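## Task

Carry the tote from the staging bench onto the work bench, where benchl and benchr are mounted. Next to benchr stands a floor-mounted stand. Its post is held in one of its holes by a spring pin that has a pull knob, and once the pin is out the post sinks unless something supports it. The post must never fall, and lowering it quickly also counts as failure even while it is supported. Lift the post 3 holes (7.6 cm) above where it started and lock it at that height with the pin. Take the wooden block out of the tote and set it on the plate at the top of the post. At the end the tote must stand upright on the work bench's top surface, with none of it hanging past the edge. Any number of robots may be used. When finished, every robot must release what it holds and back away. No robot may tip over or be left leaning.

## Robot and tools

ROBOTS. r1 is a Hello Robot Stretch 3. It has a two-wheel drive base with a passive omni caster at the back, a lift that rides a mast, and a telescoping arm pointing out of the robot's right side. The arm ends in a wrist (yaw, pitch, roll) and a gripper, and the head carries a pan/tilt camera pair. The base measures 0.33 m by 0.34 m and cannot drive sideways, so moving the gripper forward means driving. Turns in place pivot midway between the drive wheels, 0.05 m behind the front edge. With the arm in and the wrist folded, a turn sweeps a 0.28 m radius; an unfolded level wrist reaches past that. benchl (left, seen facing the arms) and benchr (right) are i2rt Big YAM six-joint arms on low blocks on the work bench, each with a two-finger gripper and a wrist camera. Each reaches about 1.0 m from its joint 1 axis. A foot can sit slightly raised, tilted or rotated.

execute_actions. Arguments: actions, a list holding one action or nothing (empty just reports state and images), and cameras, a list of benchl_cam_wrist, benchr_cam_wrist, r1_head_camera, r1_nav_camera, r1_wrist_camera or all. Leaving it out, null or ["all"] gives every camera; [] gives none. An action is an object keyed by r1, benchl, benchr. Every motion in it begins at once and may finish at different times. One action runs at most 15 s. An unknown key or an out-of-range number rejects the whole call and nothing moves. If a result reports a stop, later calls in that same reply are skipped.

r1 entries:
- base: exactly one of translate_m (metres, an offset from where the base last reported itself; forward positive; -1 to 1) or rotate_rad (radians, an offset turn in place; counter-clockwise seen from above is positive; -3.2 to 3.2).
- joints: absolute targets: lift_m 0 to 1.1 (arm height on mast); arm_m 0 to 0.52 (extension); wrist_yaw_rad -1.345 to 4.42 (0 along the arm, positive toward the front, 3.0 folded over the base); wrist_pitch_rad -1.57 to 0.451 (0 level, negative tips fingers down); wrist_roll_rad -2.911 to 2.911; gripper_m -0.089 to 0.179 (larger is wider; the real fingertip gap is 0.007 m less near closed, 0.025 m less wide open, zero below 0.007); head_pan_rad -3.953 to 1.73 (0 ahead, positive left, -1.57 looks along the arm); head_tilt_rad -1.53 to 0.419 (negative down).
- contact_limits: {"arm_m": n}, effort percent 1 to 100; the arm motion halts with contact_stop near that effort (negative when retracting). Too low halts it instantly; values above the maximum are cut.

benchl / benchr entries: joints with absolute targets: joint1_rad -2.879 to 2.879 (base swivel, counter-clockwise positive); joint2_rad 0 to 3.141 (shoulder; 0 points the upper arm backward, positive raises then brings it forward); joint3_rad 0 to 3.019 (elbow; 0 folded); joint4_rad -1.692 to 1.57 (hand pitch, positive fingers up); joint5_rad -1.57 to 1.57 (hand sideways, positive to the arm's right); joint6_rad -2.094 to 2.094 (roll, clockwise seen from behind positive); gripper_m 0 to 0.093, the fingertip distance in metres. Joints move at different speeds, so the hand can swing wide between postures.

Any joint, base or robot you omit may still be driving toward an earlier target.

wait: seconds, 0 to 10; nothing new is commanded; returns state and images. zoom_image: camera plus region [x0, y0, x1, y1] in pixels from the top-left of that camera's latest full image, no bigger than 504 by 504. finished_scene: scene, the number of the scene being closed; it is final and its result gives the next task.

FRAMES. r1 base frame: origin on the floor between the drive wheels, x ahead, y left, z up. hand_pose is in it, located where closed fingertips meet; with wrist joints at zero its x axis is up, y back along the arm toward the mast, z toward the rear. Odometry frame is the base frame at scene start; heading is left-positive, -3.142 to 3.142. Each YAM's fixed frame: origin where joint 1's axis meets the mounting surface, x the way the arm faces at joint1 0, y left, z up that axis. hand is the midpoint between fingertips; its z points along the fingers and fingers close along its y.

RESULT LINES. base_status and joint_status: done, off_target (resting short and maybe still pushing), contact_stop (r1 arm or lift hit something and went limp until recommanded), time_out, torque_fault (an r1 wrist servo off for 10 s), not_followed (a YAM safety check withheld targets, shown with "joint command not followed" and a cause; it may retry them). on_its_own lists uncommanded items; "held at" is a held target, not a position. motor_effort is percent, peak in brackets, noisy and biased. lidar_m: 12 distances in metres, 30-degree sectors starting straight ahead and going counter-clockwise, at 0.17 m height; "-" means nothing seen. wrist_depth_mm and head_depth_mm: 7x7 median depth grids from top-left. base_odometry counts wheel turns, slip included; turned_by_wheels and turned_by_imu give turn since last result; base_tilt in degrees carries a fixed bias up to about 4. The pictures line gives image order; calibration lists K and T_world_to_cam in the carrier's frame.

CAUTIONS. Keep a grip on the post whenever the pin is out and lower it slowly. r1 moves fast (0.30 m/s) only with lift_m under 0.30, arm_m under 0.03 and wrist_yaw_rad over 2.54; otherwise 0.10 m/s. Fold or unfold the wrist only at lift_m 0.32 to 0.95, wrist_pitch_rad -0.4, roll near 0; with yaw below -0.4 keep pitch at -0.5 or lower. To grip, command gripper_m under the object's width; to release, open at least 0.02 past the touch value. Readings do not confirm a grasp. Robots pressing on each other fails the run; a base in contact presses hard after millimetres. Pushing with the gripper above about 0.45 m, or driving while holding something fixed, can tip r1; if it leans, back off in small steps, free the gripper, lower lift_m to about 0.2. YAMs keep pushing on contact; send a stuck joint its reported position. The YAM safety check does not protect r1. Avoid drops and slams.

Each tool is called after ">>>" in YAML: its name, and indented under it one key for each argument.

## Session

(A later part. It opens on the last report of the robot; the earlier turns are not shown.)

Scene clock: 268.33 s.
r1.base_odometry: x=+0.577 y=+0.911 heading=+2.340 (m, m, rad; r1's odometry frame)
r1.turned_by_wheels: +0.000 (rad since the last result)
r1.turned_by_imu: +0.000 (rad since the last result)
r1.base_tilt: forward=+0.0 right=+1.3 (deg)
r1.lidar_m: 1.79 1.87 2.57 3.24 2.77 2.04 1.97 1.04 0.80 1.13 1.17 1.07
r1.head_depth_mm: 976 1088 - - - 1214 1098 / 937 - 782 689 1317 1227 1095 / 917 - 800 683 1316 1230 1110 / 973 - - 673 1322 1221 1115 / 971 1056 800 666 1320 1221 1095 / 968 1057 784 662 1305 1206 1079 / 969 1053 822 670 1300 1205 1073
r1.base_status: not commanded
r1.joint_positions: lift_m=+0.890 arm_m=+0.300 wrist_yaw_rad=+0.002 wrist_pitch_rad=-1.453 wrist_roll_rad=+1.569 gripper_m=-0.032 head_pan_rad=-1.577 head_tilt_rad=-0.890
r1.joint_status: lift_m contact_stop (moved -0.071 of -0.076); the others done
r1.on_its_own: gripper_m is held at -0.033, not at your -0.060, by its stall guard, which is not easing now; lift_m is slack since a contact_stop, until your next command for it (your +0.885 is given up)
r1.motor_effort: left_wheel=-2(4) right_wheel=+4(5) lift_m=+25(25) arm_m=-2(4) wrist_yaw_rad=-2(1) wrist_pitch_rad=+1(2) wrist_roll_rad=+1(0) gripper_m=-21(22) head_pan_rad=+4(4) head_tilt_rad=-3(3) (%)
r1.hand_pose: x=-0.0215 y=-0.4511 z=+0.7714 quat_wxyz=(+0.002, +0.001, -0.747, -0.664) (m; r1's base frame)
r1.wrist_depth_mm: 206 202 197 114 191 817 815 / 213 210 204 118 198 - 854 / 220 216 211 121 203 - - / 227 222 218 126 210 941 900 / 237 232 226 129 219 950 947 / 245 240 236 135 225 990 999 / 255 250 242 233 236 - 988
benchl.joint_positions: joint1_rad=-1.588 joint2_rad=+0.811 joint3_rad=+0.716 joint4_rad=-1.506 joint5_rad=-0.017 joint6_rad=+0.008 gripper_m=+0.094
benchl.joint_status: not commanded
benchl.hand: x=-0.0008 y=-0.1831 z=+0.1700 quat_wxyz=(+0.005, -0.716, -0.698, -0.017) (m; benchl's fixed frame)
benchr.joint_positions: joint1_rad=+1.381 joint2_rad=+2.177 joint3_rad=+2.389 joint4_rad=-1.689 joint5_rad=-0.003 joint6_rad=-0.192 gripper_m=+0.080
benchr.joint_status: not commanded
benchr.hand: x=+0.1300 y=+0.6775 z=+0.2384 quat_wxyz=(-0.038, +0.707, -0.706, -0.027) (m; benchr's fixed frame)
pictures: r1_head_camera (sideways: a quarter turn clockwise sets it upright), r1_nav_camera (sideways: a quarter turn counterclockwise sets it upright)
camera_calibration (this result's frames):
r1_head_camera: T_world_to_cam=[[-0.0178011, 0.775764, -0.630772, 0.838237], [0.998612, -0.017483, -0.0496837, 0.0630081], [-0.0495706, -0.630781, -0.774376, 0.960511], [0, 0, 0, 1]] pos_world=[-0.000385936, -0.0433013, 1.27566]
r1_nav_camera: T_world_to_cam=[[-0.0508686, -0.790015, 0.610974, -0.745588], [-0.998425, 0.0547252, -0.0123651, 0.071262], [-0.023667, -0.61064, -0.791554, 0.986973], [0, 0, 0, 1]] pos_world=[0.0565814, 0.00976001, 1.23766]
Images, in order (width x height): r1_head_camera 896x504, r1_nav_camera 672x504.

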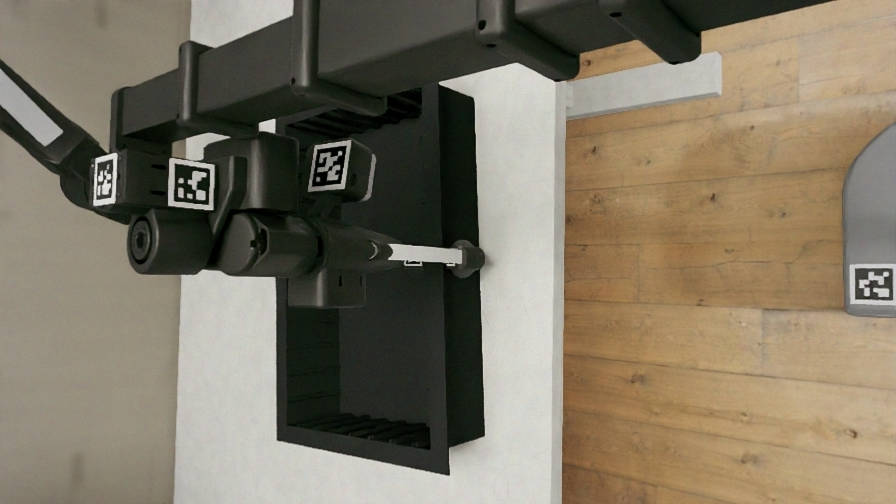

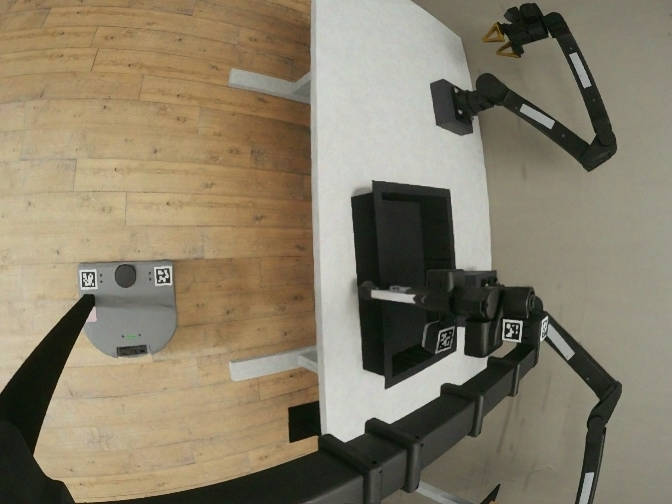

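>>> execute_actions:
  actions:
    - {"benchr":{"joints":{"joint2_rad":2.17,"gripper_m":0.093}},"r1":{"joints":{"gripper_m":0.09,"lift_m":0.893}}}
  cameras: []

>>> execute_actions:
  actions:
    - {"benchr":{"joints":{"joint2_rad":1.95}},"r1":{"joints":{"lift_m":1.04}}}
  cameras: ["benchr_cam_wrist"]

>>> execute_actions:
  actions:
    - {"benchr":{"joints":{"joint2_rad":1.6}},"r1":{"joints":{"arm_m":0.01}}}
  cameras: ["benchr_cam_wrist","r1_nav_camera"]

Scene clock: 270.80 s.
r1.base_odometry: x=+0.577 y=+0.911 heading=+2.340 (m, m, rad; r1's odometry frame)
r1.turned_by_wheels: +0.000 (rad since the last result)
r1.turned_by_imu: +0.000 (rad since the last result)
r1.base_tilt: forward=-0.1 right=+1.4 (deg)
r1.lidar_m: 1.79 1.87 2.56 3.24 2.77 2.04 1.97 1.03 0.80 1.13 1.17 1.07
r1.head_depth_mm: 977 1088 - - - 1209 1098 / 937 - 782 688 1318 1219 1100 / 915 - 798 680 1318 1230 1110 / 971 - - 672 1314 1225 1111 / 973 1057 799 665 1310 1218 1094 / 971 1058 784 664 1304 1214 1075 / 970 1050 823 671 1297 1209 1073
r1.base_status: not commanded
r1.joint_positions: lift_m=+0.892 arm_m=+0.300 wrist_yaw_rad=+0.002 wrist_pitch_rad=-1.444 wrist_roll_rad=+1.569 gripper_m=+0.090 head_pan_rad=-1.577 head_tilt_rad=-0.890
r1.joint_status: all done
r1.motor_effort: left_wheel=-2(3) right_wheel=+2(4) lift_m=+35(39) arm_m=-2(2) wrist_yaw_rad=-2(1) wrist_pitch_rad=-2(2) wrist_roll_rad=+1(1) gripper_m=+1(81) head_pan_rad=+4(4) head_tilt_rad=-3(3) (%)
r1.hand_pose: x=-0.0215 y=-0.4533 z=+0.7739 quat_wxyz=(+0.002, +0.001, -0.750, -0.661) (m; r1's base frame)
r1.wrist_depth_mm: 209 205 199 116 193 834 840 / 215 210 206 119 199 - - / 221 218 211 123 206 - - / 230 226 218 127 211 962 882 / 239 233 227 131 221 957 908 / 248 244 234 136 229 980 957 / 258 251 245 142 235 990 976
benchl.joint_positions: joint1_rad=-1.588 joint2_rad=+0.811 joint3_rad=+0.716 joint4_rad=-1.506 joint5_rad=-0.017 joint6_rad=+0.008 gripper_m=+0.094
benchl.joint_status: not commanded
benchl.hand: x=-0.0008 y=-0.1831 z=+0.1700 quat_wxyz=(+0.005, -0.716, -0.698, -0.017) (m; benchl's fixed frame)
benchr.joint_positions: joint1_rad=+1.381 joint2_rad=+2.176 joint3_rad=+2.389 joint4_rad=-1.689 joint5_rad=-0.003 joint6_rad=-0.192 gripper_m=+0.093
benchr.joint_status: all done
benchr.hand: x=+0.1300 y=+0.6773 z=+0.2392 quat_wxyz=(-0.038, +0.707, -0.706, -0.028) (m; benchr's fixed frame)
pictures: none
No camera images: the call's "cameras" was empty. Leave "cameras" out to get every camera's image.

Scene clock: 272.97 s.
r1.base_odometry: x=+0.577 y=+0.911 heading=+2.340 (m, m, rad; r1's odometry frame)
r1.turned_by_wheels: +0.000 (rad since the last result)
r1.turned_by_imu: +0.000 (rad since the last result)
r1.base_tilt: forward=-0.1 right=+1.3 (deg)
r1.lidar_m: 1.79 1.87 2.56 3.23 2.77 2.04 1.97 1.04 0.80 1.13 1.17 1.07
r1.head_depth_mm: 977 1079 884 730 1334 1239 1105 / 1018 1064 805 679 1313 1224 1090 / 705 842 819 681 1322 1234 1108 / - - 812 670 1320 1220 1115 / 953 1041 801 666 1312 1215 1099 / 968 1059 783 663 1304 1205 1075 / 967 1053 822 672 1297 1199 1073
r1.base_status: not commanded
r1.joint_positions: lift_m=+1.039 arm_m=+0.300 wrist_yaw_rad=+0.002 wrist_pitch_rad=-1.444 wrist_roll_rad=+1.569 gripper_m=+0.090 head_pan_rad=-1.577 head_tilt_rad=-0.890
r1.joint_status: all done
r1.motor_effort: left_wheel=-2(2) right_wheel=+2(2) lift_m=+37(38) arm_m=-2(2) wrist_yaw_rad=-1(2) wrist_pitch_rad=-2(2) wrist_roll_rad=+1(1) gripper_m=+1(1) head_pan_rad=+4(4) head_tilt_rad=-3(3) (%)
r1.hand_pose: x=-0.0215 y=-0.4533 z=+0.9208 quat_wxyz=(+0.002, +0.001, -0.750, -0.661) (m; r1's base frame)
r1.wrist_depth_mm: 290 345 340 335 328 - 951 / 297 355 354 343 342 - - / 303 369 360 354 352 - - / 317 375 379 367 - - - / 365 382 387 376 381 - - / 425 360 400 392 390 - - / 439 370 377 378 - - -
benchl.joint_positions: joint1_rad=-1.588 joint2_rad=+0.811 joint3_rad=+0.716 joint4_rad=-1.506 joint5_rad=-0.017 joint6_rad=+0.008 gripper_m=+0.094
benchl.joint_status: not commanded
benchl.hand: x=-0.0008 y=-0.1831 z=+0.1700 quat_wxyz=(+0.005, -0.716, -0.698, -0.017) (m; benchl's fixed frame)
benchr.joint_positions: joint1_rad=+1.381 joint2_rad=+1.939 joint3_rad=+2.423 joint4_rad=-1.689 joint5_rad=-0.003 joint6_rad=-0.192 gripper_m=+0.093
benchr.joint_status: all done
benchr.hand: x=+0.1220 y=+0.6359 z=+0.4077 quat_wxyz=(-0.150, +0.696, -0.694, -0.103) (m; benchr's fixed frame)
pictures: benchr_cam_wrist
camera_calibration (this result's frames):
benchr_cam_wrist: T_world_to_cam=[[0.997661, -0.00762551, 0.0679334, -0.144281], [-0.0248255, -0.966328, 0.256113, 0.51884], [0.0636929, -0.257201, -0.964257, 0.67096], [0, 0, 0, 1]] pos_world=[0.114089, 0.672841, 0.523897]
Images, in order (width x height): benchr_cam_wrist 504x504.

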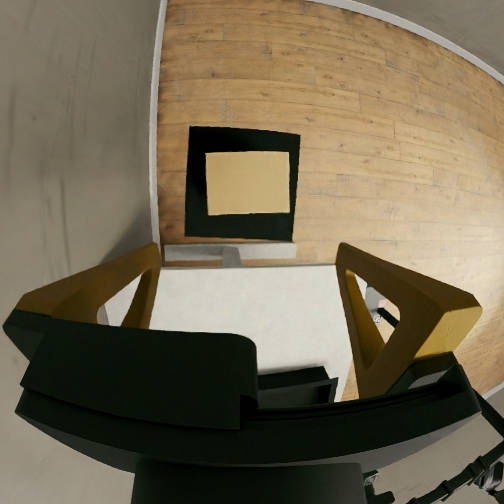

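Scene clock: 276.33 s.
r1.base_odometry: x=+0.577 y=+0.911 heading=+2.340 (m, m, rad; r1's odometry frame)
r1.turned_by_wheels: +0.000 (rad since the last result)
r1.turned_by_imu: +0.000 (rad since the last result)
r1.base_tilt: forward=-0.1 right=+1.3 (deg)
r1.lidar_m: 1.79 1.86 2.56 3.24 2.77 2.03 1.97 1.04 0.80 1.13 1.18 1.07
r1.head_depth_mm: - - - - - 1229 1103 / - - - - 1325 1224 1094 / - - - - - 1209 1106 / - - 812 - - 1225 1090 / 968 1059 804 662 - 1216 1095 / 969 1056 782 663 1304 1212 1078 / 970 1052 824 672 1292 1204 1076
r1.base_status: not commanded
r1.joint_positions: lift_m=+1.039 arm_m=+0.010 wrist_yaw_rad=+0.002 wrist_pitch_rad=-1.444 wrist_roll_rad=+1.569 gripper_m=+0.090 head_pan_rad=-1.577 head_tilt_rad=-0.890
r1.joint_status: all done
r1.motor_effort: left_wheel=-2(2) right_wheel=+2(2) lift_m=+37(37) arm_m=-3(5) wrist_yaw_rad=-2(1) wrist_pitch_rad=-2(2) wrist_roll_rad=+1(1) gripper_m=+2(0) head_pan_rad=+4(4) head_tilt_rad=-3(3) (%)
r1.hand_pose: x=-0.0215 y=-0.1634 z=+0.9208 quat_wxyz=(+0.002, +0.001, -0.750, -0.661) (m; r1's base frame)
r1.wrist_depth_mm: 347 357 - - 987 - 964 / 348 367 - - - - 977 / 347 379 - - - - 990 / 353 392 - - - - - / 349 407 - - - - - / 369 416 - - - - - / 342 439 - - - - -
benchl.joint_positions: joint1_rad=-1.588 joint2_rad=+0.811 joint3_rad=+0.716 joint4_rad=-1.506 joint5_rad=-0.017 joint6_rad=+0.008 gripper_m=+0.094
benchl.joint_status: not commanded
benchl.hand: x=-0.0008 y=-0.1831 z=+0.1700 quat_wxyz=(+0.005, -0.716, -0.698, -0.017) (m; benchl's fixed frame)
benchr.joint_positions: joint1_rad=+1.381 joint2_rad=+1.606 joint3_rad=+2.443 joint4_rad=-1.689 joint5_rad=-0.003 joint6_rad=-0.192 gripper_m=+0.093
benchr.joint_status: all done
benchr.hand: x=+0.0982 y=+0.5116 z=+0.6050 quat_wxyz=(-0.291, +0.663, -0.661, -0.198) (m; benchr's fixed frame)
pictures: benchr_cam_wrist, r1_nav_camera (sideways: a quarter turn counterclockwise sets it upright)
camera_calibration (this result's frames):
benchr_cam_wrist: T_world_to_cam=[[0.991148, -0.0415596, 0.12609, -0.152017], [-0.0304392, -0.995578, -0.0888738, 0.571844], [0.129226, 0.084249, -0.98803, 0.664016], [0, 0, 0, 1]] pos_world=[0.0822704, 0.507055, 0.726057]
r1_nav_camera: T_world_to_cam=[[-0.0508688, -0.790015, 0.610974, -0.745588], [-0.998425, 0.0547255, -0.0123651, 0.071262], [-0.0236672, -0.610641, -0.791554, 0.986972], [0, 0, 0, 1]] pos_world=[0.0565814, 0.00975999, 1.23766]
Images, in order (width x height): benchr_cam_wrist 504x504, r1_nav_camera 672x504.

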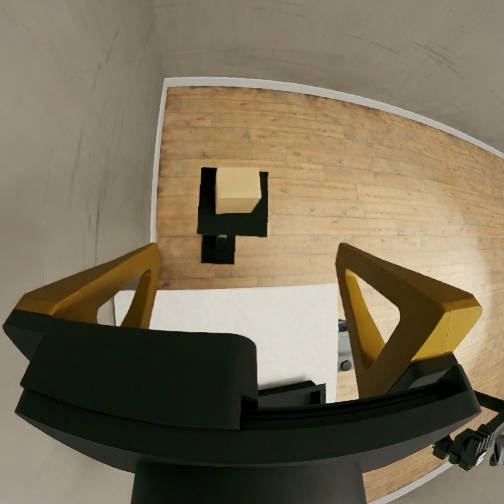

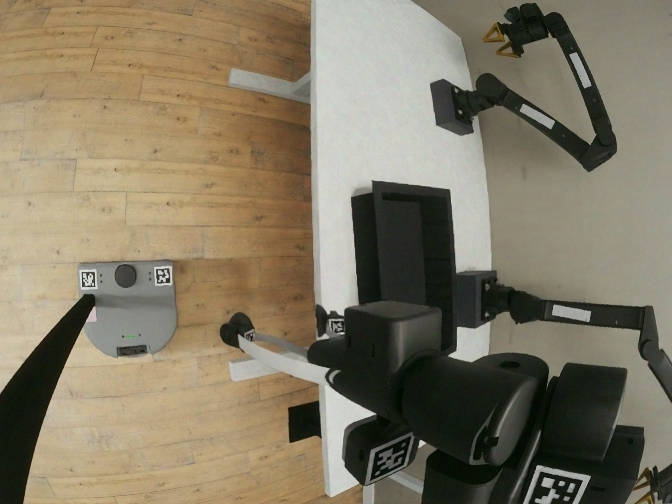

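>>> finished_scene:
  scene: 2

The scene is finished: the task was done.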